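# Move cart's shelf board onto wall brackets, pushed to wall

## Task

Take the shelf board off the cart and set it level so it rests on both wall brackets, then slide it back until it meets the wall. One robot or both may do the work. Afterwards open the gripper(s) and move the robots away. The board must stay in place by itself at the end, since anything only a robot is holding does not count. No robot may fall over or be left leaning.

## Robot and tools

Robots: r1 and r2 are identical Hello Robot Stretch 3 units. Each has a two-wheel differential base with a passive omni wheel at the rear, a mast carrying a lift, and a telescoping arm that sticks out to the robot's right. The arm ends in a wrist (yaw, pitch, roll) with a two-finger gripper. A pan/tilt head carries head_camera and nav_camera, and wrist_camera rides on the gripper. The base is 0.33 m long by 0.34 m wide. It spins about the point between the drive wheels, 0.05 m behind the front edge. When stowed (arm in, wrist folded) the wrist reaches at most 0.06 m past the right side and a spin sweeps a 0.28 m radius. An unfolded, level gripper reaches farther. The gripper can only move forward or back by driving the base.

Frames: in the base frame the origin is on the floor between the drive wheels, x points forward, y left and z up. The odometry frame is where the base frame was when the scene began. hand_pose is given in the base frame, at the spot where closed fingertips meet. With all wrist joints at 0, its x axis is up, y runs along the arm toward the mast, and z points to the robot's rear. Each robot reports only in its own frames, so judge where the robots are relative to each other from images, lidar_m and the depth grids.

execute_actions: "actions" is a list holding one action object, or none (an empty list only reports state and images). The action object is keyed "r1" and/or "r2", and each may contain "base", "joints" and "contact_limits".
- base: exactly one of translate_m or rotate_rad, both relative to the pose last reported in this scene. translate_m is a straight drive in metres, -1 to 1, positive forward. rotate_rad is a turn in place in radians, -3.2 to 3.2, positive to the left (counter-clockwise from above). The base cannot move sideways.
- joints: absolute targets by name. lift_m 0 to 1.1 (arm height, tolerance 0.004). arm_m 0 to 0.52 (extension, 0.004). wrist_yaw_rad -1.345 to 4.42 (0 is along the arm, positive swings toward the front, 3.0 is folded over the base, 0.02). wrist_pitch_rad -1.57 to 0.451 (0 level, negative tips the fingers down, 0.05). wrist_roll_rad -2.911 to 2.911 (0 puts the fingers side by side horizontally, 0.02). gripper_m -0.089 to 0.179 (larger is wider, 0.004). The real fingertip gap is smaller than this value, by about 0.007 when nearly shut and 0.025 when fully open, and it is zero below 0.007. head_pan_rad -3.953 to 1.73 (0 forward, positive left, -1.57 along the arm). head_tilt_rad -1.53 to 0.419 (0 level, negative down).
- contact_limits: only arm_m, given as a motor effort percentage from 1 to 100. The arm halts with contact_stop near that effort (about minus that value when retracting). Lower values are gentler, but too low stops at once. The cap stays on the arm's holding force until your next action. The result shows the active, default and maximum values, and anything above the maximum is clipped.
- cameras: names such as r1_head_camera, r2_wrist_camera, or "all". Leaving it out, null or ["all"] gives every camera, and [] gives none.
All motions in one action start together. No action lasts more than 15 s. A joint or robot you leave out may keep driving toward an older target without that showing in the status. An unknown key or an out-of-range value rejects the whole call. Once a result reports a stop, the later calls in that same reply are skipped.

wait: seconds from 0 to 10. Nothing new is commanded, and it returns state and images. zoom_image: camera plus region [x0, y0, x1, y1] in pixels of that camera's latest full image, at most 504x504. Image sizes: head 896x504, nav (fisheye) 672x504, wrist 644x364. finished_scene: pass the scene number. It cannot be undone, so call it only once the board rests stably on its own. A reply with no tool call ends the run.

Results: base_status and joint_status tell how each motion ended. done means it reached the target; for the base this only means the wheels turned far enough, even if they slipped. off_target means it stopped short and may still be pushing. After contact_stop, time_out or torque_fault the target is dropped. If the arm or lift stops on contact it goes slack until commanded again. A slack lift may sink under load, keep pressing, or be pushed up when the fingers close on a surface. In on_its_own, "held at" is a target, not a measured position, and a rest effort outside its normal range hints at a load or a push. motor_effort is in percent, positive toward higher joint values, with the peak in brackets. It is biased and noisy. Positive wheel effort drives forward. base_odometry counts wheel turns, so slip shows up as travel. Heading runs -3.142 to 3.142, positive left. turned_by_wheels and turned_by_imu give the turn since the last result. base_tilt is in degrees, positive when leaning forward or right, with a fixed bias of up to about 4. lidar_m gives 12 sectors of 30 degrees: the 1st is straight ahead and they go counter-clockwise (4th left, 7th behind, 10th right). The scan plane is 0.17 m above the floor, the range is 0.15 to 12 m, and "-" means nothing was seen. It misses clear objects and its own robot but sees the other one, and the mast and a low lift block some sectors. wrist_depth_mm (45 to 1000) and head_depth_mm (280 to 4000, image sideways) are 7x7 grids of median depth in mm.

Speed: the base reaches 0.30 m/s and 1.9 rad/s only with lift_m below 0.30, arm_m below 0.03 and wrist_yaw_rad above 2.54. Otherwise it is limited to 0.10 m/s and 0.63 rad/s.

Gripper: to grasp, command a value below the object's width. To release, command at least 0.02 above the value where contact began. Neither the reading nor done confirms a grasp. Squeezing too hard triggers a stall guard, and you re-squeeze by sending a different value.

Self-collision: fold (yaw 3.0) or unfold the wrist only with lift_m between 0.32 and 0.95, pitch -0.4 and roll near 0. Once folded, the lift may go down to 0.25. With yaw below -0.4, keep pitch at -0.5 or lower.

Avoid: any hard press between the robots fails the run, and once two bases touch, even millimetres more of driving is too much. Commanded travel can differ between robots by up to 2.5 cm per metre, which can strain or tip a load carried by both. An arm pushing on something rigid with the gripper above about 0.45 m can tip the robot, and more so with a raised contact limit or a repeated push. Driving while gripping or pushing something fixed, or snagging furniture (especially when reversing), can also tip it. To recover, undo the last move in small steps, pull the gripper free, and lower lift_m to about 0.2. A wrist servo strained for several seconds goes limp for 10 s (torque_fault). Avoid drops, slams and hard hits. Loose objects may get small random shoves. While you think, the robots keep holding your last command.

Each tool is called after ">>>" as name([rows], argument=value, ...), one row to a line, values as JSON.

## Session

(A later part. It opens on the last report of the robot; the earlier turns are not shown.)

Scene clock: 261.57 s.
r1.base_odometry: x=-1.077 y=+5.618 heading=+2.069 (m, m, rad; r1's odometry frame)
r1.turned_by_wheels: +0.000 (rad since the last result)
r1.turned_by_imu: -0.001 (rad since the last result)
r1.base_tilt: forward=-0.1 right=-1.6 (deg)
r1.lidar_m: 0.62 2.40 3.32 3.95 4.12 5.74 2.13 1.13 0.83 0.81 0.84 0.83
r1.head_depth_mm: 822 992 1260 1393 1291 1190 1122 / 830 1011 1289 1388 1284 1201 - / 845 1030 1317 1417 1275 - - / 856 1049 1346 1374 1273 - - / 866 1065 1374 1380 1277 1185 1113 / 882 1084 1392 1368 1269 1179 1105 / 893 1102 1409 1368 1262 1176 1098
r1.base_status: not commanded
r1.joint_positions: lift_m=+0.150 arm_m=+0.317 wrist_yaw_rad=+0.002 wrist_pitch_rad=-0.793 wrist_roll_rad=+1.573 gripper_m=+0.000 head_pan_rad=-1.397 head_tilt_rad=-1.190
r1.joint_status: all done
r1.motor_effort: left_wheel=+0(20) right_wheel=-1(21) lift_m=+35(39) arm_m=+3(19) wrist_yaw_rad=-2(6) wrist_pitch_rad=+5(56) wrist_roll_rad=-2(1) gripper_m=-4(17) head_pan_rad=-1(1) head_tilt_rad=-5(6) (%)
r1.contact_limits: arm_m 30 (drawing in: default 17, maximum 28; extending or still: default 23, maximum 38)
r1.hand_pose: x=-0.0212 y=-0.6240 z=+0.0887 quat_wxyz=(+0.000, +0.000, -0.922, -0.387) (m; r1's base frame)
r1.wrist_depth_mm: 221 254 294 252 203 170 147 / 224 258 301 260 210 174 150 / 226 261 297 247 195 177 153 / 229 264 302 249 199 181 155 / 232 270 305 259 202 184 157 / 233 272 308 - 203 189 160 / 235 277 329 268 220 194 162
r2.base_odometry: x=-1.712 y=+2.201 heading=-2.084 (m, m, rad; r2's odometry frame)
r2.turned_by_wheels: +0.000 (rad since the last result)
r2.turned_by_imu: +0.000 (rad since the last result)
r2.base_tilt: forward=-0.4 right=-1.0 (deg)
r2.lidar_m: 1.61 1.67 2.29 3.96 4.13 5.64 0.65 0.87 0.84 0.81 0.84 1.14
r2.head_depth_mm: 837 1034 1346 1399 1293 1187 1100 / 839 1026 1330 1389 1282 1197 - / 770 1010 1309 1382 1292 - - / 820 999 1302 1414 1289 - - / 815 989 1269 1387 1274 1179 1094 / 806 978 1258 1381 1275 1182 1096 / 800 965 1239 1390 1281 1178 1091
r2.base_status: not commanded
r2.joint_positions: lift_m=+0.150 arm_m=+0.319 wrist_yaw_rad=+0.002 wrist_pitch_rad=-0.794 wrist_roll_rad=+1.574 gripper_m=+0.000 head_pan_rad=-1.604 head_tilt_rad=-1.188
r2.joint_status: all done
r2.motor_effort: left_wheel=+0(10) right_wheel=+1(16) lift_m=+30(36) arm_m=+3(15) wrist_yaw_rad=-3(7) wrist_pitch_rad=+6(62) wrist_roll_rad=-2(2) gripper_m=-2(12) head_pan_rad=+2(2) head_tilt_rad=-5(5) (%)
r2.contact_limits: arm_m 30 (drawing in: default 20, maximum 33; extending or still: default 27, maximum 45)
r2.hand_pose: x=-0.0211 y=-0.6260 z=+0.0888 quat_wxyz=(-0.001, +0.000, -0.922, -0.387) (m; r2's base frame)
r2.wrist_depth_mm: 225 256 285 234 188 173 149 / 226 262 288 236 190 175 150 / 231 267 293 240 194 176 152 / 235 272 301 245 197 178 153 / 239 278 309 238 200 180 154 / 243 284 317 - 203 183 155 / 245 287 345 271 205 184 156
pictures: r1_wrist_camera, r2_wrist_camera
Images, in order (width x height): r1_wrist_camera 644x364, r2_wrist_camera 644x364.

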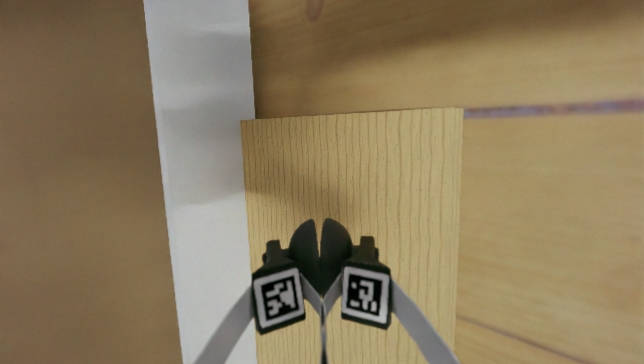

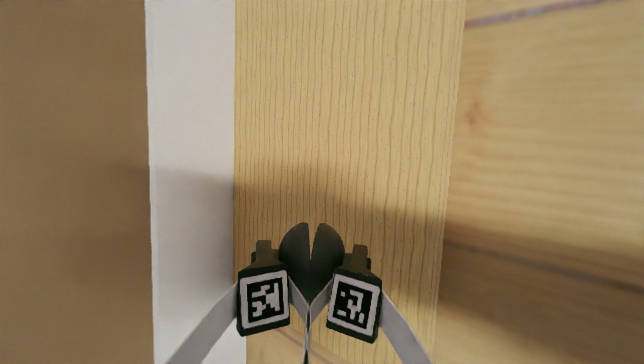

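>>> execute_actions([
  {"r1":{"joints":{"arm_m":0.2}},"r2":{"joints":{"arm_m":0.2}}},
], cameras=[])

>>> execute_actions([
  {"r1":{"joints":{"lift_m":0.08,"gripper_m":0.015}},"r2":{"joints":{"lift_m":0.08,"gripper_m":0.015}}},
], cameras=[])

>>> execute_actions([
  {"r1":{"joints":{"arm_m":0.30},"contact_limits":{"arm_m":30}},"r2":{"joints":{"arm_m":0.30},"contact_limits":{"arm_m":30}}},
], cameras=[])

>>> execute_actions([
  {"r1":{"joints":{"arm_m":0.31,"lift_m":0.11},"contact_limits":{"arm_m":30}},"r2":{"joints":{"arm_m":0.31,"lift_m":0.11},"contact_limits":{"arm_m":30}}},
], cameras=["r1_wrist_camera","r2_wrist_camera"])

Scene clock: 264.13 s.
r1.base_odometry: x=-1.077 y=+5.618 heading=+2.069 (m, m, rad; r1's odometry frame)
r1.turned_by_wheels: +0.000 (rad since the last result)
r1.turned_by_imu: +0.001 (rad since the last result)
r1.base_tilt: forward=-0.2 right=-1.7 (deg)
r1.lidar_m: 0.62 2.40 3.32 3.94 4.12 5.72 2.12 1.13 0.83 0.80 0.84 0.77
r1.head_depth_mm: 822 996 1256 1391 1288 1200 1123 / 833 1014 1283 1382 1273 1209 - / 846 1034 1313 1379 1263 - - / 857 1048 1356 1376 1263 - - / 867 1062 1386 1372 1270 1184 1106 / 884 1085 1384 1363 1266 1180 1106 / 898 1102 1406 1356 1253 1168 1096
r1.base_status: not commanded
r1.joint_positions: lift_m=+0.150 arm_m=+0.200 wrist_yaw_rad=+0.002 wrist_pitch_rad=-0.793 wrist_roll_rad=+1.573 gripper_m=+0.000 head_pan_rad=-1.397 head_tilt_rad=-1.190
r1.joint_status: all done
r1.motor_effort: left_wheel=+0(0) right_wheel=-1(1) lift_m=+35(35) arm_m=-3(1) wrist_yaw_rad=-2(3) wrist_pitch_rad=+5(5) wrist_roll_rad=-1(2) gripper_m=-3(4) head_pan_rad=-1(2) head_tilt_rad=-6(6) (%)
r1.hand_pose: x=-0.0212 y=-0.5078 z=+0.0888 quat_wxyz=(+0.000, +0.000, -0.922, -0.386) (m; r1's base frame)
r1.wrist_depth_mm: 309 343 331 253 204 171 147 / 316 349 344 259 210 174 150 / 314 353 340 262 214 177 152 / 322 357 342 268 219 182 155 / 324 363 359 278 224 186 157 / 325 373 397 - 222 189 160 / 332 379 398 291 244 194 163
r2.base_odometry: x=-1.712 y=+2.201 heading=-2.084 (m, m, rad; r2's odometry frame)
r2.turned_by_wheels: +0.000 (rad since the last result)
r2.turned_by_imu: +0.001 (rad since the last result)
r2.base_tilt: forward=-0.5 right=-1.0 (deg)
r2.lidar_m: 1.61 1.67 2.28 3.97 4.12 5.70 0.65 0.81 0.84 0.81 0.84 1.15
r2.head_depth_mm: 837 1033 1338 1396 1285 1191 1106 / 833 1022 1325 1391 1288 1206 - / 778 1011 1303 1388 1291 - - / 816 999 1302 1371 1261 - - / 807 992 1276 1405 1286 1187 1095 / 802 981 1262 1397 1277 1176 1103 / 798 973 1243 1389 1266 1170 1093
r2.base_status: not commanded
r2.joint_positions: lift_m=+0.150 arm_m=+0.200 wrist_yaw_rad=+0.002 wrist_pitch_rad=-0.793 wrist_roll_rad=+1.574 gripper_m=+0.000 head_pan_rad=-1.604 head_tilt_rad=-1.188
r2.joint_status: all done
r2.motor_effort: left_wheel=-1(1) right_wheel=+1(1) lift_m=+31(30) arm_m=-3(2) wrist_yaw_rad=-2(3) wrist_pitch_rad=+6(6) wrist_roll_rad=-2(1) gripper_m=-2(3) head_pan_rad=+2(2) head_tilt_rad=-5(5) (%)
r2.hand_pose: x=-0.0212 y=-0.5078 z=+0.0890 quat_wxyz=(-0.001, +0.000, -0.922, -0.386) (m; r2's base frame)
r2.wrist_depth_mm: 312 350 308 251 207 173 149 / 313 358 315 253 209 176 151 / 320 365 321 262 211 176 152 / 325 367 326 268 214 178 153 / 331 373 337 263 216 181 155 / 337 385 406 - 216 182 156 / 342 391 368 282 213 184 157
pictures: none
No camera images: the call's "cameras" was empty. Leave "cameras" out to get every camera's image.

Scene clock: 265.60 s.
r1.base_odometry: x=-1.077 y=+5.618 heading=+2.069 (m, m, rad; r1's odometry frame)
r1.turned_by_wheels: +0.000 (rad since the last result)
r1.turned_by_imu: +0.000 (rad since the last result)
r1.base_tilt: forward=-0.2 right=-1.7 (deg)
r1.lidar_m: 0.62 2.40 3.32 3.95 4.14 5.73 2.13 1.13 0.83 0.81 0.84 0.70
r1.head_depth_mm: 822 992 1263 1391 1280 1198 1121 / 834 1011 1290 1377 1287 1201 - / 849 1027 1322 1375 1258 - - / 852 1047 1348 1367 1257 - - / 866 1059 1383 1376 1273 1187 1108 / 883 1082 1395 1368 1259 1179 1109 / 899 1111 1403 1352 1266 1178 1107
r1.base_status: not commanded
r1.joint_positions: lift_m=+0.080 arm_m=+0.200 wrist_yaw_rad=+0.002 wrist_pitch_rad=-0.769 wrist_roll_rad=+1.573 gripper_m=+0.015 head_pan_rad=-1.397 head_tilt_rad=-1.190
r1.joint_status: all done
r1.motor_effort: left_wheel=+0(0) right_wheel=-1(1) lift_m=+17(32) arm_m=-2(3) wrist_yaw_rad=-2(2) wrist_pitch_rad=-4(5) wrist_roll_rad=-1(1) gripper_m=+5(67) head_pan_rad=-1(1) head_tilt_rad=-6(6) (%)
r1.hand_pose: x=-0.0212 y=-0.5124 z=+0.0235 quat_wxyz=(+0.000, +0.000, -0.927, -0.375) (m; r1's base frame)
r1.wrist_depth_mm: 297 323 231 172 137 114 97 / 302 327 239 177 141 116 99 / 309 328 222 182 144 119 101 / 310 330 226 187 147 122 103 / 322 339 239 188 150 124 105 / 322 351 273 - 150 126 106 / 330 361 247 207 164 129 108
r2.base_odometry: x=-1.712 y=+2.201 heading=-2.084 (m, m, rad; r2's odometry frame)
r2.turned_by_wheels: +0.000 (rad since the last result)
r2.turned_by_imu: +0.000 (rad since the last result)
r2.base_tilt: forward=-0.4 right=-1.0 (deg)
r2.lidar_m: 1.62 1.68 2.28 3.98 4.13 5.65 0.65 0.76 0.85 0.81 0.84 1.15
r2.head_depth_mm: 840 1035 1341 1392 1293 1191 1107 / 833 1021 1316 1391 1290 1207 - / 781 1013 1308 1380 1295 - - / 817 1007 1299 1384 1253 - - / 812 988 1271 1391 1281 1180 1098 / 806 982 1252 1396 1276 1174 1098 / 800 973 1239 1384 1274 1177 1087
r2.base_status: not commanded
r2.joint_positions: lift_m=+0.080 arm_m=+0.200 wrist_yaw_rad=+0.002 wrist_pitch_rad=-0.765 wrist_roll_rad=+1.574 gripper_m=+0.015 head_pan_rad=-1.604 head_tilt_rad=-1.188
r2.joint_status: all done
r2.motor_effort: left_wheel=-2(2) right_wheel=+1(1) lift_m=+19(23) arm_m=-2(3) wrist_yaw_rad=-2(2) wrist_pitch_rad=-7(8) wrist_roll_rad=-2(2) gripper_m=+6(63) head_pan_rad=+3(2) head_tilt_rad=-4(5) (%)
r2.hand_pose: x=-0.0212 y=-0.5131 z=+0.0240 quat_wxyz=(-0.001, +0.000, -0.928, -0.374) (m; r2's base frame)
r2.wrist_depth_mm: 298 309 212 175 139 115 98 / 305 316 217 177 140 116 99 / 309 328 221 180 142 117 100 / 314 336 226 182 143 118 101 / 319 344 230 177 145 120 102 / 328 356 252 - 146 121 102 / 335 368 241 195 143 122 103
pictures: none
No camera images: the call's "cameras" was empty. Leave "cameras" out to get every camera's image.

Scene clock: 267.57 s.
r1.base_odometry: x=-1.077 y=+5.618 heading=+2.069 (m, m, rad; r1's odometry frame)
r1.turned_by_wheels: +0.000 (rad since the last result)
r1.turned_by_imu: -0.002 (rad since the last result)
r1.base_tilt: forward=-1.1 right=-3.1 (deg)
r1.lidar_m: 0.62 2.41 3.32 3.93 4.12 5.68 2.12 1.14 0.84 0.81 0.84 0.77
r1.head_depth_mm: 841 1005 1277 1415 1287 1199 1114 / 852 1025 1304 1408 1298 1210 - / 863 1040 1333 1425 1284 - - / 873 1068 1359 1401 1283 - - / 886 1088 1378 1392 1284 1186 1117 / 902 1102 1414 1400 1281 1192 1105 / 917 1118 1425 1380 1279 1185 1105
r1.base_status: not commanded
r1.joint_positions: lift_m=+0.081 arm_m=+0.298 wrist_yaw_rad=+0.003 wrist_pitch_rad=-0.871 wrist_roll_rad=+1.573 gripper_m=+0.015 head_pan_rad=-1.397 head_tilt_rad=-1.190
r1.joint_status: all done
r1.on_its_own: arm_m is at rest, and its effort (+15) is outside its rest range (-14 to +14); wrist_pitch_rad is at rest, and its effort (+34) is outside its rest range (-20 to +32)
r1.motor_effort: left_wheel=-1(7) right_wheel=+0(2) lift_m=+6(18) arm_m=+15(18) wrist_yaw_rad=-3(3) wrist_pitch_rad=+34(35) wrist_roll_rad=-1(1) gripper_m=-2(5) head_pan_rad=-2(1) head_tilt_rad=-6(6) (%)
r1.contact_limits: arm_m 30 (drawing in: default 17, maximum 28; extending or still: default 23, maximum 38)
r1.hand_pose: x=-0.0211 y=-0.5895 z=+0.0080 quat_wxyz=(+0.000, +0.001, -0.906, -0.422) (m; r1's base frame)
r1.wrist_depth_mm: 235 266 219 171 142 120 104 / 238 273 227 178 146 123 106 / 242 274 214 170 150 126 109 / 247 274 219 174 154 130 111 / 251 283 232 175 157 132 114 / 256 290 257 180 155 135 116 / 261 297 243 192 171 138 118
r2.base_odometry: x=-1.712 y=+2.201 heading=-2.084 (m, m, rad; r2's odometry frame)
r2.turned_by_wheels: +0.000 (rad since the last result)
r2.turned_by_imu: -0.003 (rad since the last result)
r2.base_tilt: forward=-1.3 right=-2.4 (deg)
r2.lidar_m: 1.62 1.68 2.28 3.95 4.10 5.62 0.65 0.80 0.85 0.82 0.84 1.15
r2.head_depth_mm: 861 1053 1359 1412 1299 1190 1098 / 852 1041 1330 1404 1297 1206 - / 787 1032 1326 1397 1303 - - / 834 1011 1305 1415 1289 - - / 827 1002 1283 1415 1301 1194 1094 / 825 999 1269 1414 1289 1189 1100 / 813 981 1260 1415 1285 1184 1105
r2.base_status: not commanded
r2.joint_positions: lift_m=+0.081 arm_m=+0.298 wrist_yaw_rad=+0.006 wrist_pitch_rad=-0.841 wrist_roll_rad=+1.574 gripper_m=+0.015 head_pan_rad=-1.604 head_tilt_rad=-1.188
r2.joint_status: all done
r2.on_its_own: arm_m is at rest, and its effort (+15) is outside its rest range (-14 to +14)
r2.motor_effort: left_wheel=-1(8) right_wheel=+1(3) lift_m=+5(19) arm_m=+15(20) wrist_yaw_rad=-5(6) wrist_pitch_rad=+30(31) wrist_roll_rad=-2(2) gripper_m=+7(7) head_pan_rad=+2(2) head_tilt_rad=-5(3) (%)
r2.contact_limits: arm_m 30 (drawing in: default 20, maximum 33; extending or still: default 27, maximum 45)
r2.hand_pose: x=-0.0206 y=-0.5961 z=+0.0124 quat_wxyz=(+0.000, +0.002, -0.913, -0.408) (m; r2's base frame)
r2.wrist_depth_mm: 238 260 202 162 145 122 106 / 242 266 208 165 147 124 107 / 245 272 213 168 149 125 108 / 252 280 218 171 152 127 109 / 257 285 223 176 154 128 111 / 261 291 242 - 152 131 112 / 266 306 225 187 151 132 113
pictures: none
No camera images: the call's "cameras" was empty. Leave "cameras" out to get every camera's image.

Scene clock: 269.60 s.
r1.base_odometry: x=-1.077 y=+5.618 heading=+2.069 (m, m, rad; r1's odometry frame)
r1.turned_by_wheels: +0.000 (rad since the last result)
r1.turned_by_imu: +0.000 (rad since the last result)
r1.base_tilt: forward=-0.2 right=-1.7 (deg)
r1.lidar_m: 0.62 2.39 3.32 3.96 4.09 5.72 2.13 1.13 0.83 0.81 0.84 0.74
r1.head_depth_mm: 821 995 1260 1386 1287 1200 1124 / 831 1012 1289 1393 1279 1203 - / 845 1028 1327 1404 1271 - - / 855 1049 1344 1374 1284 - - / 871 1064 1379 1364 1267 1191 1120 / 883 1088 1398 1374 1272 1176 1101 / 894 1105 1405 1362 1267 1179 1101
r1.base_status: not commanded
r1.joint_positions: lift_m=+0.110 arm_m=+0.309 wrist_yaw_rad=+0.006 wrist_pitch_rad=-0.882 wrist_roll_rad=+1.573 gripper_m=+0.015 head_pan_rad=-1.397 head_tilt_rad=-1.190
r1.joint_status: all done
r1.on_its_own: wrist_pitch_rad is at rest, and its effort (+39) is outside its rest range (-20 to +32)
r1.motor_effort: left_wheel=+3(10) right_wheel=-4(9) lift_m=+29(28) arm_m=+9(19) wrist_yaw_rad=-5(6) wrist_pitch_rad=+39(47) wrist_roll_rad=-1(1) gripper_m=-10(10) head_pan_rad=-1(0) head_tilt_rad=-5(6) (%)
r1.contact_limits: arm_m 30 (drawing in: default 17, maximum 28; extending or still: default 23, maximum 38)
r1.hand_pose: x=-0.0207 y=-0.5978 z=+0.0353 quat_wxyz=(+0.000, +0.002, -0.904, -0.427) (m; r1's base frame)
r1.wrist_depth_mm: 227 266 230 183 153 131 114 / 230 270 235 189 155 134 116 / 232 266 222 176 160 135 119 / 239 271 224 178 164 139 120 / 243 278 236 180 166 142 123 / 244 282 261 182 161 145 125 / 255 288 246 193 181 147 127
r2.base_odometry: x=-1.712 y=+2.201 heading=-2.084 (m, m, rad; r2's odometry frame)
r2.turned_by_wheels: +0.000 (rad since the last result)
r2.turned_by_imu: +0.000 (rad since the last result)
r2.base_tilt: forward=-0.5 right=-1.0 (deg)
r2.lidar_m: 1.62 1.67 2.28 3.98 4.12 5.66 0.65 0.82 0.84 0.81 0.84 1.14
r2.head_depth_mm: 843 1031 1353 1403 1289 1188 1108 / 837 1029 1328 1387 1284 1205 - / 779 1014 1311 1388 1293 - - / 819 1003 1287 1420 1281 - - / 813 993 1264 1392 1276 1183 1101 / 802 978 1259 1389 1270 1175 1090 / 798 971 1237 1382 1283 1177 1100
r2.base_status: not commanded
r2.joint_positions: lift_m=+0.110 arm_m=+0.309 wrist_yaw_rad=+0.009 wrist_pitch_rad=-0.874 wrist_roll_rad=+1.574 gripper_m=+0.015 head_pan_rad=-1.604 head_tilt_rad=-1.188
r2.joint_status: all done
r2.on_its_own: wrist_pitch_rad is at rest, and its effort (+46) is outside its rest range (-20 to +32)
r2.motor_effort: left_wheel=+4(13) right_wheel=-4(11) lift_m=+25(32) arm_m=+9(16) wrist_yaw_rad=-7(8) wrist_pitch_rad=+46(46) wrist_roll_rad=-2(1) gripper_m=+11(12) head_pan_rad=+1(2) head_tilt_rad=-4(5) (%)
r2.contact_limits: arm_m 30 (drawing in: default 20, maximum 33; extending or still: default 27, maximum 45)
r2.hand_pose: x=-0.0202 y=-0.5998 z=+0.0366 quat_wxyz=(+0.001, +0.003, -0.906, -0.424) (m; r2's base frame)
r2.wrist_depth_mm: 233 257 205 168 154 131 115 / 235 262 210 171 156 133 116 / 240 267 213 173 159 135 117 / 245 271 218 177 159 136 118 / 246 277 223 181 162 138 120 / 251 285 235 - 160 139 121 / 258 303 241 188 161 141 122
pictures: r1_wrist_camera, r2_wrist_camera
Images, in order (width x height): r1_wrist_camera 644x364, r2_wrist_camera 644x364.

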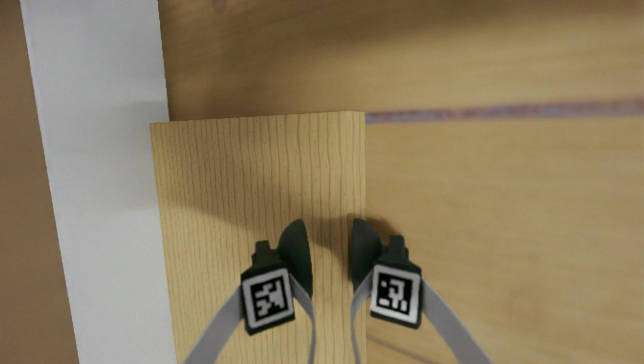

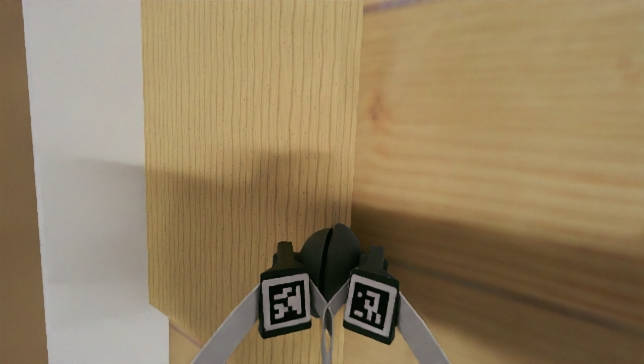

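>>> execute_actions([
  {"r1":{"joints":{"arm_m":0.312,"lift_m":0.14},"contact_limits":{"arm_m":30}},"r2":{"joints":{"arm_m":0.312,"lift_m":0.14},"contact_limits":{"arm_m":30}}},
], cameras=["r1_wrist_camera","r2_wrist_camera"])

Scene clock: 270.87 s.
r1.base_odometry: x=-1.077 y=+5.618 heading=+2.069 (m, m, rad; r1's odometry frame)
r1.turned_by_wheels: +0.000 (rad since the last result)
r1.turned_by_imu: +0.000 (rad since the last result)
r1.base_tilt: forward=-0.1 right=-1.6 (deg)
r1.lidar_m: 0.62 2.40 3.32 3.94 4.12 5.70 2.13 1.13 0.83 0.80 0.84 0.82
r1.head_depth_mm: 821 996 1269 1390 1293 1201 1122 / 831 1009 1285 1398 1284 1208 - / 842 1029 1322 1415 1282 - - / 857 1049 1342 1364 1265 - - / 866 1064 1383 1360 1267 1181 1113 / 885 1083 1394 1369 1271 1184 1111 / 893 1108 1416 1360 1267 1176 1098
r1.base_status: not commanded
r1.joint_positions: lift_m=+0.140 arm_m=+0.312 wrist_yaw_rad=+0.002 wrist_pitch_rad=-0.794 wrist_roll_rad=+1.573 gripper_m=+0.015 head_pan_rad=-1.397 head_tilt_rad=-1.190
r1.joint_status: all done
r1.motor_effort: left_wheel=+1(3) right_wheel=-1(4) lift_m=+35(42) arm_m=+2(11) wrist_yaw_rad=-3(6) wrist_pitch_rad=+5(39) wrist_roll_rad=-2(2) gripper_m=+0(12) head_pan_rad=-1(1) head_tilt_rad=-6(6) (%)
r1.contact_limits: arm_m 30 (drawing in: default 17, maximum 28; extending or still: default 23, maximum 38)
r1.hand_pose: x=-0.0211 y=-0.6189 z=+0.0787 quat_wxyz=(+0.000, +0.000, -0.922, -0.387) (m; r1's base frame)
r1.wrist_depth_mm: 225 254 289 241 194 163 140 / 229 257 298 248 197 166 142 / 230 263 293 234 188 169 145 / 233 269 298 237 193 172 147 / 235 275 306 244 197 176 149 / 238 277 305 - 199 180 152 / 241 281 321 262 209 183 155
r2.base_odometry: x=-1.712 y=+2.201 heading=-2.084 (m, m, rad; r2's odometry frame)
r2.turned_by_wheels: +0.000 (rad since the last result)
r2.turned_by_imu: +0.000 (rad since the last result)
r2.base_tilt: forward=-0.4 right=-1.0 (deg)
r2.lidar_m: 1.62 1.68 2.28 3.97 4.12 5.60 0.65 0.86 0.84 0.81 0.84 1.14
r2.head_depth_mm: 843 1039 1355 1405 1293 1190 1103 / 832 1025 1330 1384 1285 1202 - / 779 1017 1308 1383 1284 - - / 817 996 1297 1411 1288 - - / 815 991 1269 1388 1281 1186 1101 / 803 979 1254 1385 1280 1176 1100 / 798 973 1237 1393 1273 1176 1092
r2.base_status: not commanded
r2.joint_positions: lift_m=+0.140 arm_m=+0.312 wrist_yaw_rad=+0.003 wrist_pitch_rad=-0.794 wrist_roll_rad=+1.574 gripper_m=+0.015 head_pan_rad=-1.604 head_tilt_rad=-1.188
r2.joint_status: all done
r2.motor_effort: left_wheel=+0(3) right_wheel=+0(4) lift_m=+30(32) arm_m=+3(9) wrist_yaw_rad=-2(7) wrist_pitch_rad=+6(48) wrist_roll_rad=-2(2) gripper_m=+0(11) head_pan_rad=+2(2) head_tilt_rad=-3(4) (%)
r2.contact_limits: arm_m 30 (drawing in: default 20, maximum 33; extending or still: default 27, maximum 45)
r2.hand_pose: x=-0.0211 y=-0.6190 z=+0.0788 quat_wxyz=(-0.001, +0.000, -0.922, -0.387) (m; r2's base frame)
r2.wrist_depth_mm: 232 259 282 221 182 164 141 / 234 264 288 223 185 166 142 / 238 267 292 227 188 167 144 / 240 272 300 230 193 169 145 / 245 279 308 233 194 171 146 / 248 284 317 - 197 172 147 / 252 288 333 241 199 174 148
pictures: r1_wrist_camera, r2_wrist_camera
Images, in order (width x height): r1_wrist_camera 644x364, r2_wrist_camera 644x364.

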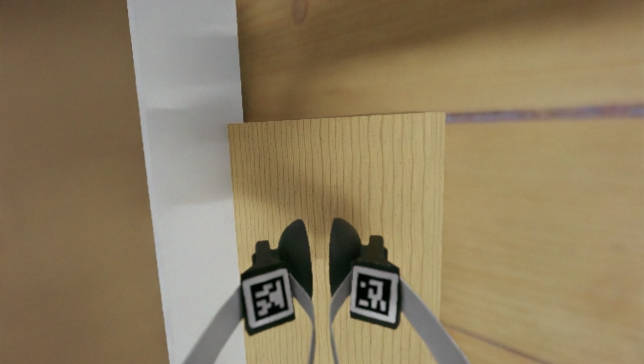

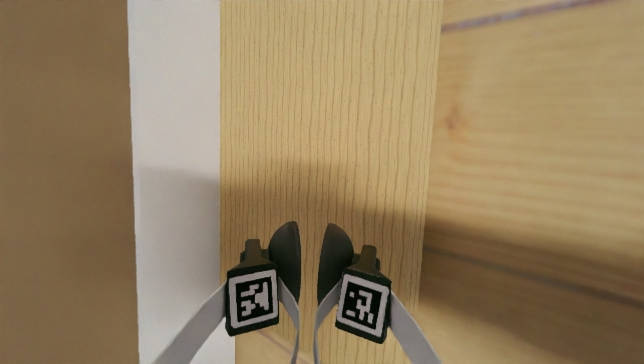

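>>> execute_actions([
  {"r1":{"joints":{"arm_m":0.2}},"r2":{"joints":{"arm_m":0.2,"gripper_m":0.07,"wrist_pitch_rad":-0.7}}},
], cameras=[])

>>> execute_actions([
  {"r1":{"joints":{"lift_m":0.08}},"r2":{"joints":{"lift_m":0.095}}},
], cameras=[])

>>> execute_actions([
  {"r1":{"joints":{"arm_m":0.30},"contact_limits":{"arm_m":30}}},
], cameras=[])

>>> execute_actions([
  {"r1":{"joints":{"arm_m":0.312,"lift_m":0.115},"contact_limits":{"arm_m":30}}},
], cameras=["r1_wrist_camera","r2_wrist_camera","r2_head_camera"])

Scene clock: 273.40 s.
r1.base_odometry: x=-1.077 y=+5.618 heading=+2.069 (m, m, rad; r1's odometry frame)
r1.turned_by_wheels: +0.000 (rad since the last result)
r1.turned_by_imu: +0.001 (rad since the last result)
r1.base_tilt: forward=-0.2 right=-1.7 (deg)
r1.lidar_m: 0.62 2.39 3.32 3.95 4.12 5.68 2.13 1.13 0.84 0.81 0.84 0.77
r1.head_depth_mm: 823 993 1254 1389 1286 1198 1119 / 833 1009 1284 1391 1284 1208 - / 843 1025 1318 1388 1273 - - / 859 1048 1357 1376 1266 - - / 873 1061 1373 1365 1274 1190 1112 / 881 1084 1383 1377 1273 1179 1100 / 896 1100 1404 1364 1267 1177 1105
r1.base_status: not commanded
r1.joint_positions: lift_m=+0.140 arm_m=+0.200 wrist_yaw_rad=+0.002 wrist_pitch_rad=-0.793 wrist_roll_rad=+1.573 gripper_m=+0.015 head_pan_rad=-1.397 head_tilt_rad=-1.190
r1.joint_status: all done
r1.motor_effort: left_wheel=+1(1) right_wheel=+0(1) lift_m=+35(35) arm_m=-3(0) wrist_yaw_rad=-1(2) wrist_pitch_rad=+5(5) wrist_roll_rad=-1(1) gripper_m=+0(1) head_pan_rad=-1(1) head_tilt_rad=-6(5) (%)
r1.hand_pose: x=-0.0212 y=-0.5078 z=+0.0788 quat_wxyz=(+0.000, +0.000, -0.922, -0.386) (m; r1's base frame)
r1.wrist_depth_mm: 311 341 317 241 194 163 140 / 311 350 329 248 200 166 142 / 313 357 324 254 204 170 144 / 321 361 322 259 208 172 147 / 323 364 340 270 212 176 149 / 327 374 388 - 209 181 152 / 329 377 354 284 232 183 155
r2.base_odometry: x=-1.712 y=+2.201 heading=-2.084 (m, m, rad; r2's odometry frame)
r2.turned_by_wheels: +0.000 (rad since the last result)
r2.turned_by_imu: +0.001 (rad since the last result)
r2.base_tilt: forward=-0.4 right=-1.0 (deg)
r2.lidar_m: 1.61 1.67 2.28 3.98 4.11 5.68 0.65 0.80 0.84 0.81 0.84 1.14
r2.head_depth_mm: 840 1038 1348 1409 1290 1195 1113 / 832 1026 1323 1390 1287 1207 - / 779 1019 1313 1390 1285 - - / 819 1001 1286 1378 1267 - - / 811 994 1278 1404 1285 1182 1098 / 805 979 1253 1383 1288 1185 1096 / 797 971 1245 1393 1275 1176 1090
r2.base_status: not commanded
r2.joint_positions: lift_m=+0.140 arm_m=+0.200 wrist_yaw_rad=+0.002 wrist_pitch_rad=-0.714 wrist_roll_rad=+1.574 gripper_m=+0.070 head_pan_rad=-1.604 head_tilt_rad=-1.188
r2.joint_status: all done
r2.motor_effort: left_wheel=+0(0) right_wheel=+0(0) lift_m=+30(30) arm_m=-3(4) wrist_yaw_rad=-2(2) wrist_pitch_rad=+7(6) wrist_roll_rad=-1(2) gripper_m=+1(88) head_pan_rad=+3(2) head_tilt_rad=-5(3) (%)
r2.hand_pose: x=-0.0211 y=-0.5229 z=+0.0923 quat_wxyz=(-0.001, +0.000, -0.937, -0.350) (m; r2's base frame)
r2.wrist_depth_mm: 304 340 343 251 211 173 146 / 310 348 349 257 214 174 147 / 311 355 353 263 215 176 149 / 318 363 365 267 218 177 150 / 323 368 349 272 217 178 150 / 327 370 353 275 208 181 152 / 335 389 401 284 233 178 153
pictures: none
No camera images: the call's "cameras" was empty. Leave "cameras" out to get every camera's image.

Scene clock: 274.77 s.
r1.base_odometry: x=-1.077 y=+5.618 heading=+2.069 (m, m, rad; r1's odometry frame)
r1.turned_by_wheels: +0.000 (rad since the last result)
r1.turned_by_imu: +0.000 (rad since the last result)
r1.base_tilt: forward=-0.2 right=-1.7 (deg)
r1.lidar_m: 0.62 2.40 3.32 3.95 4.12 5.71 2.13 1.13 0.83 0.81 0.84 0.69
r1.head_depth_mm: 822 993 1250 1380 1294 1197 1118 / 833 1016 1283 1385 1283 1212 - / 847 1030 1321 1375 1264 - - / 857 1043 1344 1371 1266 - - / 869 1065 1384 1380 1268 1186 1121 / 881 1078 1379 1364 1269 1179 1106 / 893 1111 1410 1365 1258 1178 1103
r1.base_status: not commanded
r1.joint_positions: lift_m=+0.080 arm_m=+0.200 wrist_yaw_rad=+0.002 wrist_pitch_rad=-0.769 wrist_roll_rad=+1.573 gripper_m=+0.015 head_pan_rad=-1.397 head_tilt_rad=-1.190
r1.joint_status: all done
r1.motor_effort: left_wheel=+1(0) right_wheel=-1(0) lift_m=+18(35) arm_m=-2(3) wrist_yaw_rad=-2(2) wrist_pitch_rad=-4(5) wrist_roll_rad=-2(1) gripper_m=+5(5) head_pan_rad=-2(2) head_tilt_rad=-6(6) (%)
r1.hand_pose: x=-0.0212 y=-0.5124 z=+0.0235 quat_wxyz=(+0.000, +0.000, -0.927, -0.375) (m; r1's base frame)
r1.wrist_depth_mm: 298 319 231 172 138 115 98 / 298 329 240 177 141 117 99 / 307 323 229 182 144 119 101 / 309 331 228 189 148 121 103 / 314 346 238 188 151 124 104 / 325 349 270 - 150 126 107 / 325 362 247 208 163 129 108
r2.base_odometry: x=-1.712 y=+2.201 heading=-2.084 (m, m, rad; r2's odometry frame)
r2.turned_by_wheels: +0.000 (rad since the last result)
r2.turned_by_imu: +0.000 (rad since the last result)
r2.base_tilt: forward=-0.5 right=-1.1 (deg)
r2.lidar_m: 1.62 1.67 2.27 3.98 4.10 5.65 0.65 0.76 0.85 0.81 0.84 1.14
r2.head_depth_mm: 839 1035 1351 1412 1289 1195 1105 / 834 1026 1326 1397 1291 1201 - / 782 1018 1313 1376 1290 - - / 817 1008 1297 1381 1253 - - / 809 992 1274 1400 1282 1181 1101 / 803 984 1248 1394 1281 1173 1100 / 798 967 1239 1394 1274 1175 1089
r2.base_status: not commanded
r2.joint_positions: lift_m=+0.095 arm_m=+0.200 wrist_yaw_rad=+0.002 wrist_pitch_rad=-0.707 wrist_roll_rad=+1.574 gripper_m=+0.070 head_pan_rad=-1.604 head_tilt_rad=-1.188
r2.joint_status: all done
r2.motor_effort: left_wheel=+0(0) right_wheel=+0(0) lift_m=+22(28) arm_m=-3(3) wrist_yaw_rad=-1(2) wrist_pitch_rad=+3(7) wrist_roll_rad=-2(2) gripper_m=+1(1) head_pan_rad=+2(2) head_tilt_rad=-4(4) (%)
r2.hand_pose: x=-0.0211 y=-0.5243 z=+0.0490 quat_wxyz=(-0.001, +0.000, -0.938, -0.346) (m; r2's base frame)
r2.wrist_depth_mm: 304 335 259 211 163 134 113 / 306 342 266 213 165 135 114 / 314 347 272 216 167 136 114 / 318 355 275 219 168 137 115 / 323 361 265 222 168 138 116 / 327 355 254 224 - 140 117 / 331 383 313 229 180 137 118
pictures: none
No camera images: the call's "cameras" was empty. Leave "cameras" out to get every camera's image.

Scene clock: 276.73 s.
r1.base_odometry: x=-1.077 y=+5.618 heading=+2.069 (m, m, rad; r1's odometry frame)
r1.turned_by_wheels: +0.000 (rad since the last result)
r1.turned_by_imu: -0.002 (rad since the last result)
r1.base_tilt: forward=-1.1 right=-3.1 (deg)
r1.lidar_m: 0.62 2.40 3.31 3.95 4.12 5.65 2.12 1.14 0.84 0.81 0.84 0.72
r1.head_depth_mm: 840 1014 1271 1401 1294 1201 1115 / 853 1034 1300 1407 1297 1207 - / 864 1042 1316 1405 1291 - - / 871 1062 1346 1388 1288 - - / 889 1081 1382 1397 1290 1191 1116 / 901 1098 1403 1393 1280 1187 1100 / 915 1116 1422 1385 1275 1186 1112
r1.base_status: not commanded
r1.joint_positions: lift_m=+0.081 arm_m=+0.298 wrist_yaw_rad=+0.003 wrist_pitch_rad=-0.871 wrist_roll_rad=+1.573 gripper_m=+0.015 head_pan_rad=-1.397 head_tilt_rad=-1.190
r1.joint_status: all done
r1.on_its_own: arm_m is at rest, and its effort (+16) is outside its rest range (-14 to +14); wrist_pitch_rad is at rest, and its effort (+34) is outside its rest range (-20 to +32)
r1.motor_effort: left_wheel=-1(6) right_wheel=+0(0) lift_m=+7(18) arm_m=+16(19) wrist_yaw_rad=-4(3) wrist_pitch_rad=+34(35) wrist_roll_rad=-1(1) gripper_m=-2(5) head_pan_rad=-1(1) head_tilt_rad=-5(6) (%)
r1.contact_limits: arm_m 30 (drawing in: default 17, maximum 28; extending or still: default 23, maximum 38)
r1.hand_pose: x=-0.0211 y=-0.5895 z=+0.0080 quat_wxyz=(+0.000, +0.001, -0.907, -0.422) (m; r1's base frame)
r1.wrist_depth_mm: 235 268 219 171 142 121 105 / 239 271 228 179 146 123 107 / 240 273 218 170 149 126 109 / 248 276 217 174 154 129 111 / 251 280 229 175 157 132 113 / 256 289 258 178 155 135 116 / 263 296 241 192 172 138 118
r2.base_odometry: x=-1.712 y=+2.201 heading=-2.084 (m, m, rad; r2's odometry frame)
r2.turned_by_wheels: +0.000 (rad since the last result)
r2.turned_by_imu: +0.000 (rad since the last result)
r2.base_tilt: forward=-0.4 right=-1.1 (deg)
r2.lidar_m: 1.62 1.67 2.28 3.96 4.11 5.67 0.66 0.80 0.85 0.81 0.84 1.14
r2.head_depth_mm: 842 1039 1348 1404 1303 1195 1109 / 836 1025 1334 1386 1281 1206 - / 782 1015 1317 1384 1290 - - / 820 998 1293 1379 1244 - - / 811 996 1273 1395 1278 1181 1097 / 802 983 1254 1401 1284 1187 1103 / 799 962 1238 1394 1272 1177 1091
r2.base_status: not commanded
r2.joint_positions: lift_m=+0.095 arm_m=+0.200 wrist_yaw_rad=+0.002 wrist_pitch_rad=-0.707 wrist_roll_rad=+1.574 gripper_m=+0.070 head_pan_rad=-1.604 head_tilt_rad=-1.188
r2.joint_status: not commanded
r2.motor_effort: left_wheel=-1(1) right_wheel=+0(0) lift_m=+22(22) arm_m=-3(3) wrist_yaw_rad=-2(2) wrist_pitch_rad=+3(3) wrist_roll_rad=-1(1) gripper_m=+2(1) head_pan_rad=+2(2) head_tilt_rad=-5(4) (%)
r2.hand_pose: x=-0.0211 y=-0.5243 z=+0.0490 quat_wxyz=(-0.001, +0.000, -0.938, -0.346) (m; r2's base frame)
r2.wrist_depth_mm: 303 335 259 211 163 134 113 / 308 340 265 214 165 135 114 / 312 350 269 217 167 136 115 / 318 356 276 219 168 137 115 / 319 361 264 223 167 138 116 / 325 357 255 225 - 139 117 / 333 384 315 228 180 137 118
pictures: none
No camera images: the call's "cameras" was empty. Leave "cameras" out to get every camera's image.

Scene clock: 278.73 s.
r1.base_odometry: x=-1.077 y=+5.618 heading=+2.069 (m, m, rad; r1's odometry frame)
r1.turned_by_wheels: +0.000 (rad since the last result)
r1.turned_by_imu: -0.001 (rad since the last result)
r1.base_tilt: forward=-0.2 right=-1.7 (deg)
r1.lidar_m: 0.62 2.39 3.31 3.94 4.11 5.68 2.13 1.14 0.84 0.81 0.84 0.69
r1.head_depth_mm: 821 990 1268 1382 1292 1202 1121 / 830 1009 1292 1379 1288 1206 - / 842 1028 1317 1386 1283 - - / 853 1040 1347 1366 1270 - - / 868 1064 1372 1362 1265 1190 1113 / 883 1080 1377 1362 1265 1182 1109 / 895 1097 1411 1359 1260 1179 1105
r1.base_status: not commanded
r1.joint_positions: lift_m=+0.115 arm_m=+0.311 wrist_yaw_rad=+0.007 wrist_pitch_rad=-0.879 wrist_roll_rad=+1.573 gripper_m=+0.015 head_pan_rad=-1.397 head_tilt_rad=-1.190
r1.joint_status: all done
r1.on_its_own: wrist_pitch_rad is at rest, and its effort (+37) is outside its rest range (-20 to +32)
r1.motor_effort: left_wheel=+4(14) right_wheel=-6(14) lift_m=+33(35) arm_m=+7(17) wrist_yaw_rad=-7(6) wrist_pitch_rad=+37(49) wrist_roll_rad=-1(1) gripper_m=-12(11) head_pan_rad=-1(2) head_tilt_rad=-6(6) (%)
r1.contact_limits: arm_m 30 (drawing in: default 17, maximum 28; extending or still: default 23, maximum 38)
r1.hand_pose: x=-0.0205 y=-0.6008 z=+0.0407 quat_wxyz=(+0.001, +0.003, -0.905, -0.426) (m; r1's base frame)
r1.wrist_depth_mm: 225 264 237 188 157 135 117 / 229 269 241 195 161 137 120 / 234 268 235 181 165 140 122 / 239 273 232 182 169 143 124 / 242 277 244 185 169 146 126 / 248 282 268 188 167 149 129 / 251 285 254 199 185 149 131
r2.base_odometry: x=-1.712 y=+2.201 heading=-2.084 (m, m, rad; r2's odometry frame)
r2.turned_by_wheels: +0.000 (rad since the last result)
r2.turned_by_imu: +0.000 (rad since the last result)
r2.base_tilt: forward=-0.4 right=-1.0 (deg)
r2.lidar_m: 1.62 1.67 2.27 3.97 4.13 5.65 0.66 0.82 0.85 0.81 0.84 1.14
r2.head_depth_mm: 842 1040 1347 1407 1301 1191 1108 / 834 1026 1329 1382 1289 1201 - / 777 1020 1311 1385 1289 - - / 819 1002 1291 1387 1258 - - / 811 990 1275 1395 1277 1177 1098 / 802 981 1252 1390 1274 1183 1096 / 796 965 1242 1389 1278 1181 1091
r2.base_status: not commanded
r2.joint_positions: lift_m=+0.095 arm_m=+0.200 wrist_yaw_rad=+0.002 wrist_pitch_rad=-0.707 wrist_roll_rad=+1.574 gripper_m=+0.070 head_pan_rad=-1.604 head_tilt_rad=-1.188
r2.joint_status: not commanded
r2.motor_effort: left_wheel=+0(0) right_wheel=+0(0) lift_m=+22(22) arm_m=-3(3) wrist_yaw_rad=-2(2) wrist_pitch_rad=+3(3) wrist_roll_rad=-2(2) gripper_m=+1(1) head_pan_rad=+3(2) head_tilt_rad=-4(3) (%)
r2.hand_pose: x=-0.0211 y=-0.5243 z=+0.0490 quat_wxyz=(-0.001, +0.000, -0.938, -0.346) (m; r2's base frame)
r2.wrist_depth_mm: 304 336 260 212 163 133 113 / 308 340 264 213 165 135 114 / 311 345 270 217 167 136 115 / 317 352 276 220 168 137 115 / 322 361 264 223 168 138 116 / 328 357 254 226 - 139 117 / 333 384 313 228 180 137 118
pictures: r1_wrist_camera, r2_head_camera (sideways: a quarter turn clockwise sets it upright), r2_wrist_camera
Images, in order (width x height): r1_wrist_camera 644x364, r2_head_camera 896x504, r2_wrist_camera 644x364.

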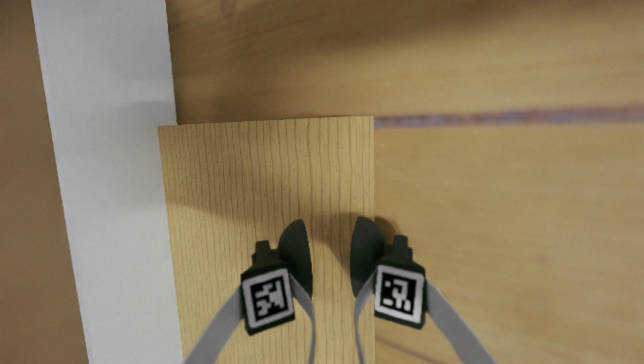

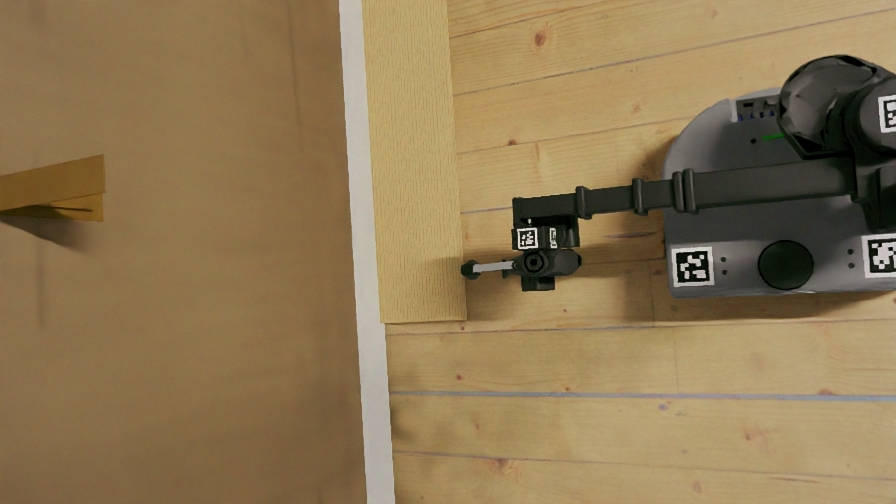

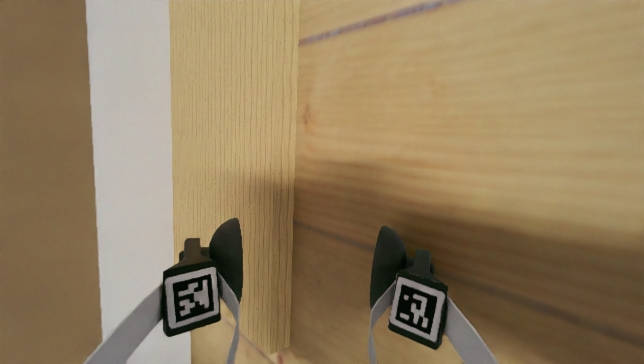

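>>> execute_actions([
  {"r2":{"joints":{"arm_m":0.30},"contact_limits":{"arm_m":20}}},
], cameras=["r1_wrist_camera","r2_wrist_camera","r2_head_camera"])

Scene clock: 280.93 s.
r1.base_odometry: x=-1.077 y=+5.618 heading=+2.069 (m, m, rad; r1's odometry frame)
r1.turned_by_wheels: +0.000 (rad since the last result)
r1.turned_by_imu: +0.001 (rad since the last result)
r1.base_tilt: forward=-0.1 right=-1.7 (deg)
r1.lidar_m: 0.62 2.39 3.31 3.94 4.12 5.69 2.12 1.14 0.83 0.81 0.84 0.75
r1.head_depth_mm: 820 997 1260 1382 1283 1194 1124 / 834 1009 1288 1392 1283 1213 - / 843 1027 1319 1401 1283 - - / 854 1043 1354 1377 1279 - - / 869 1063 1368 1377 1267 1184 1115 / 881 1083 1389 1366 1265 1177 1108 / 893 1108 1409 1351 1266 1181 1105
r1.base_status: not commanded
r1.joint_positions: lift_m=+0.115 arm_m=+0.311 wrist_yaw_rad=+0.007 wrist_pitch_rad=-0.879 wrist_roll_rad=+1.573 gripper_m=+0.015 head_pan_rad=-1.397 head_tilt_rad=-1.190
r1.joint_status: not commanded
r1.on_its_own: wrist_pitch_rad is at rest, and its effort (+37) is outside its rest range (-20 to +32)
r1.motor_effort: left_wheel=+5(5) right_wheel=-6(6) lift_m=+33(33) arm_m=+7(7) wrist_yaw_rad=-7(7) wrist_pitch_rad=+37(37) wrist_roll_rad=-1(1) gripper_m=-12(12) head_pan_rad=-1(1) head_tilt_rad=-5(6) (%)
r1.hand_pose: x=-0.0205 y=-0.6008 z=+0.0407 quat_wxyz=(+0.001, +0.003, -0.905, -0.426) (m; r1's base frame)
r1.wrist_depth_mm: 227 265 236 189 157 134 118 / 231 268 242 193 161 137 120 / 237 270 234 182 165 140 122 / 239 277 233 183 168 143 124 / 242 276 245 185 169 146 127 / 249 281 270 188 167 149 128 / 250 284 255 199 186 149 130
r2.base_odometry: x=-1.712 y=+2.201 heading=-2.084 (m, m, rad; r2's odometry frame)
r2.turned_by_wheels: +0.000 (rad since the last result)
r2.turned_by_imu: -0.002 (rad since the last result)
r2.base_tilt: forward=-0.7 right=-1.5 (deg)
r2.lidar_m: 1.62 1.67 2.27 3.97 4.12 5.62 0.65 0.82 0.84 0.81 0.84 1.14
r2.head_depth_mm: 846 1041 1353 1415 1287 1193 1102 / 838 1031 1338 1389 1288 1200 - / 773 1015 1307 1388 1292 - - / 825 1005 1299 1412 1287 - - / 816 997 1284 1402 1285 1181 1093 / 811 979 1257 1389 1282 1179 1093 / 801 974 1235 1411 1284 1180 1094
r2.base_status: not commanded
r2.joint_positions: lift_m=+0.096 arm_m=+0.299 wrist_yaw_rad=+0.003 wrist_pitch_rad=-0.757 wrist_roll_rad=+1.574 gripper_m=+0.070 head_pan_rad=-1.604 head_tilt_rad=-1.188
r2.joint_status: all done
r2.motor_effort: left_wheel=-1(5) right_wheel=+1(4) lift_m=+3(22) arm_m=+14(14) wrist_yaw_rad=-3(3) wrist_pitch_rad=+28(29) wrist_roll_rad=-1(1) gripper_m=+1(2) head_pan_rad=+2(2) head_tilt_rad=-3(4) (%)
r2.contact_limits: arm_m 20 (drawing in: default 20, maximum 33; extending or still: default 27, maximum 45)
r2.hand_pose: x=-0.0210 y=-0.6130 z=+0.0409 quat_wxyz=(+0.000, +0.001, -0.929, -0.370) (m; r2's base frame)
r2.wrist_depth_mm: 236 261 245 180 157 133 114 / 241 263 249 183 160 135 115 / 244 269 256 186 161 137 116 / 248 274 262 189 164 138 117 / 250 277 252 191 167 140 118 / 254 276 244 195 - 140 119 / 261 295 285 198 178 139 120
pictures: r1_wrist_camera, r2_head_camera (sideways: a quarter turn clockwise sets it upright), r2_wrist_camera
Images, in order (width x height): r1_wrist_camera 644x364, r2_head_camera 896x504, r2_wrist_camera 644x364.

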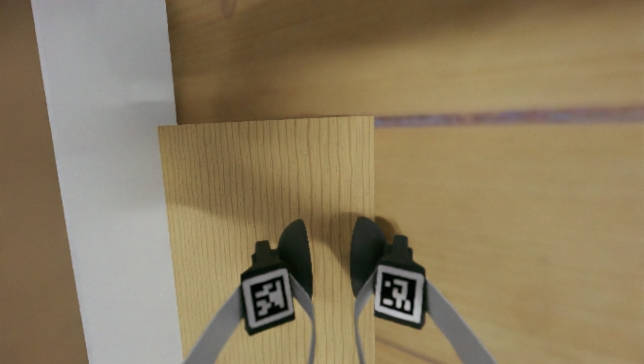

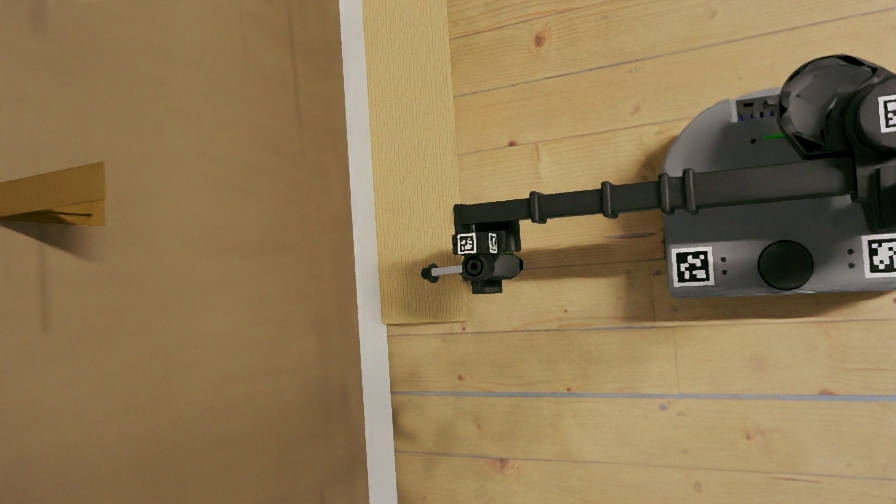

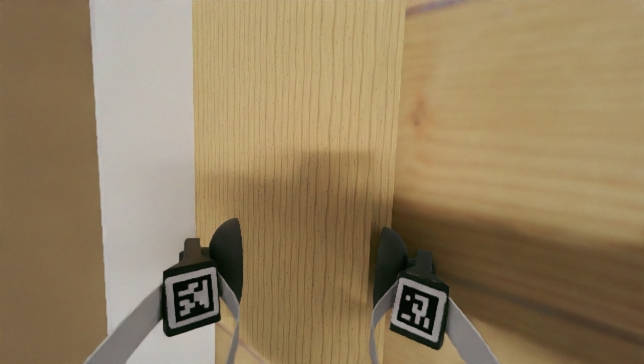

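>>> execute_actions([
  {"r1":{"joints":{"lift_m":0.145,"arm_m":0.315},"contact_limits":{"arm_m":30}},"r2":{"joints":{"lift_m":0.13,"arm_m":0.31},"contact_limits":{"arm_m":25}}},
], cameras=["r1_wrist_camera","r2_wrist_camera","r2_head_camera"])

Scene clock: 282.83 s.
r1.base_odometry: x=-1.077 y=+5.618 heading=+2.069 (m, m, rad; r1's odometry frame)
r1.turned_by_wheels: +0.000 (rad since the last result)
r1.turned_by_imu: +0.000 (rad since the last result)
r1.base_tilt: forward=-0.2 right=-1.7 (deg)
r1.lidar_m: 0.62 2.40 3.29 3.96 4.13 5.67 2.13 1.14 0.84 0.81 0.84 0.77
r1.head_depth_mm: 822 993 1269 1383 1284 1199 1127 / 836 1009 1293 1393 1284 1210 - / 844 1031 1321 1405 1273 - - / 851 1046 1348 1373 1277 - - / 866 1062 1376 1370 1271 1189 1120 / 879 1082 1392 1370 1262 1182 1105 / 894 1100 1412 1363 1266 1176 1102
r1.base_status: not commanded
r1.joint_positions: lift_m=+0.145 arm_m=+0.315 wrist_yaw_rad=+0.002 wrist_pitch_rad=-0.794 wrist_roll_rad=+1.573 gripper_m=+0.015 head_pan_rad=-1.397 head_tilt_rad=-1.190
r1.joint_status: all done
r1.motor_effort: left_wheel=+1(5) right_wheel=-1(6) lift_m=+35(44) arm_m=+2(9) wrist_yaw_rad=-2(7) wrist_pitch_rad=+5(37) wrist_roll_rad=-2(1) gripper_m=+0(14) head_pan_rad=-1(1) head_tilt_rad=-6(6) (%)
r1.contact_limits: arm_m 30 (drawing in: default 17, maximum 28; extending or still: default 23, maximum 38)
r1.hand_pose: x=-0.0211 y=-0.6219 z=+0.0837 quat_wxyz=(+0.000, +0.000, -0.922, -0.387) (m; r1's base frame)
r1.wrist_depth_mm: 224 252 291 245 198 166 144 / 226 257 296 253 202 170 146 / 228 265 299 247 195 173 148 / 229 267 299 244 195 178 151 / 233 272 309 252 200 180 153 / 236 275 307 - 202 185 155 / 239 281 328 273 214 188 159
r2.base_odometry: x=-1.712 y=+2.201 heading=-2.084 (m, m, rad; r2's odometry frame)
r2.turned_by_wheels: +0.000 (rad since the last result)
r2.turned_by_imu: +0.000 (rad since the last result)
r2.base_tilt: forward=-0.4 right=-1.1 (deg)
r2.lidar_m: 1.62 1.67 2.26 3.98 4.12 5.62 0.65 0.87 0.84 0.81 0.84 1.13
r2.head_depth_mm: 840 1038 1354 1406 1295 1190 1109 / 836 1027 1328 1393 1290 1199 - / 768 1013 1309 1381 1284 - - / 819 1002 1297 1404 1282 - - / 809 990 1277 1401 1276 1178 1098 / 805 980 1250 1391 1274 1178 1094 / 795 968 1238 1390 1270 1181 1091
r2.base_status: not commanded
r2.joint_positions: lift_m=+0.130 arm_m=+0.310 wrist_yaw_rad=+0.003 wrist_pitch_rad=-0.715 wrist_roll_rad=+1.574 gripper_m=+0.070 head_pan_rad=-1.604 head_tilt_rad=-1.188
r2.joint_status: all done
r2.motor_effort: left_wheel=-1(5) right_wheel=+0(5) lift_m=+31(38) arm_m=+3(14) wrist_yaw_rad=-2(3) wrist_pitch_rad=+7(37) wrist_roll_rad=-1(1) gripper_m=+0(6) head_pan_rad=+2(2) head_tilt_rad=-3(4) (%)
r2.contact_limits: arm_m 25 (drawing in: default 20, maximum 33; extending or still: default 27, maximum 45)
r2.hand_pose: x=-0.0210 y=-0.6322 z=+0.0822 quat_wxyz=(-0.001, +0.001, -0.937, -0.350) (m; r2's base frame)
r2.wrist_depth_mm: 224 255 282 231 180 163 139 / 227 259 289 233 182 165 139 / 232 264 292 238 183 166 141 / 234 268 299 240 186 167 141 / 239 272 301 243 187 169 143 / 242 270 314 248 192 171 144 / 246 291 327 250 199 168 145
pictures: r1_wrist_camera, r2_head_camera (sideways: a quarter turn clockwise sets it upright), r2_wrist_camera
Images, in order (width x height): r1_wrist_camera 644x364, r2_head_camera 896x504, r2_wrist_camera 644x364.

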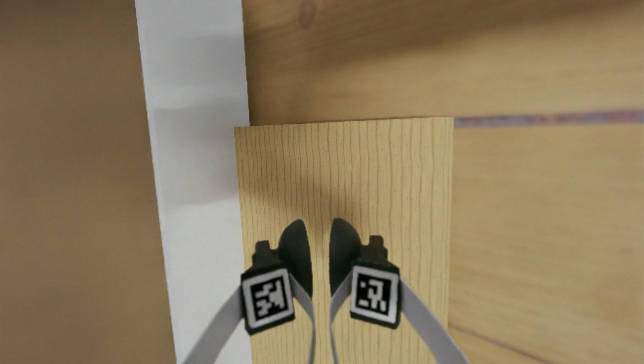

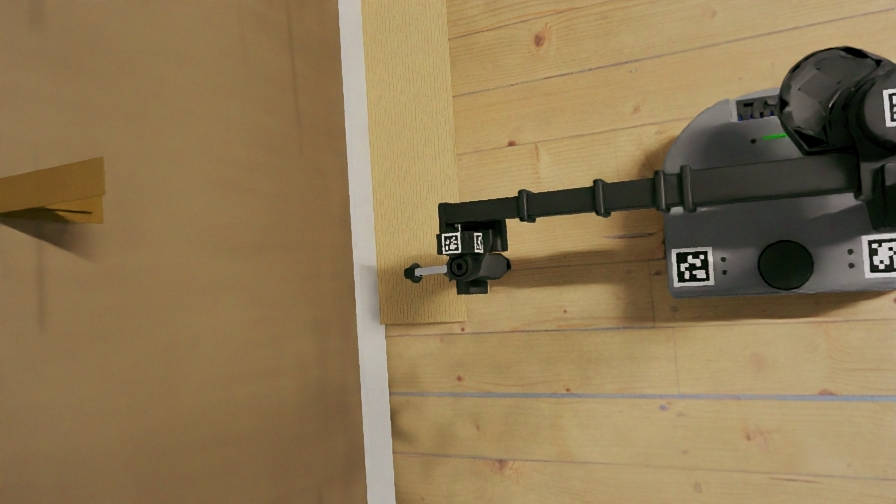

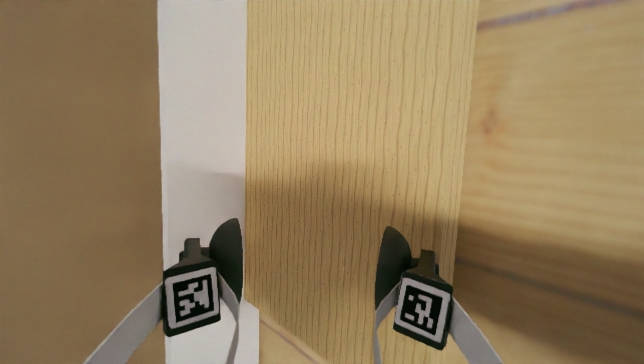

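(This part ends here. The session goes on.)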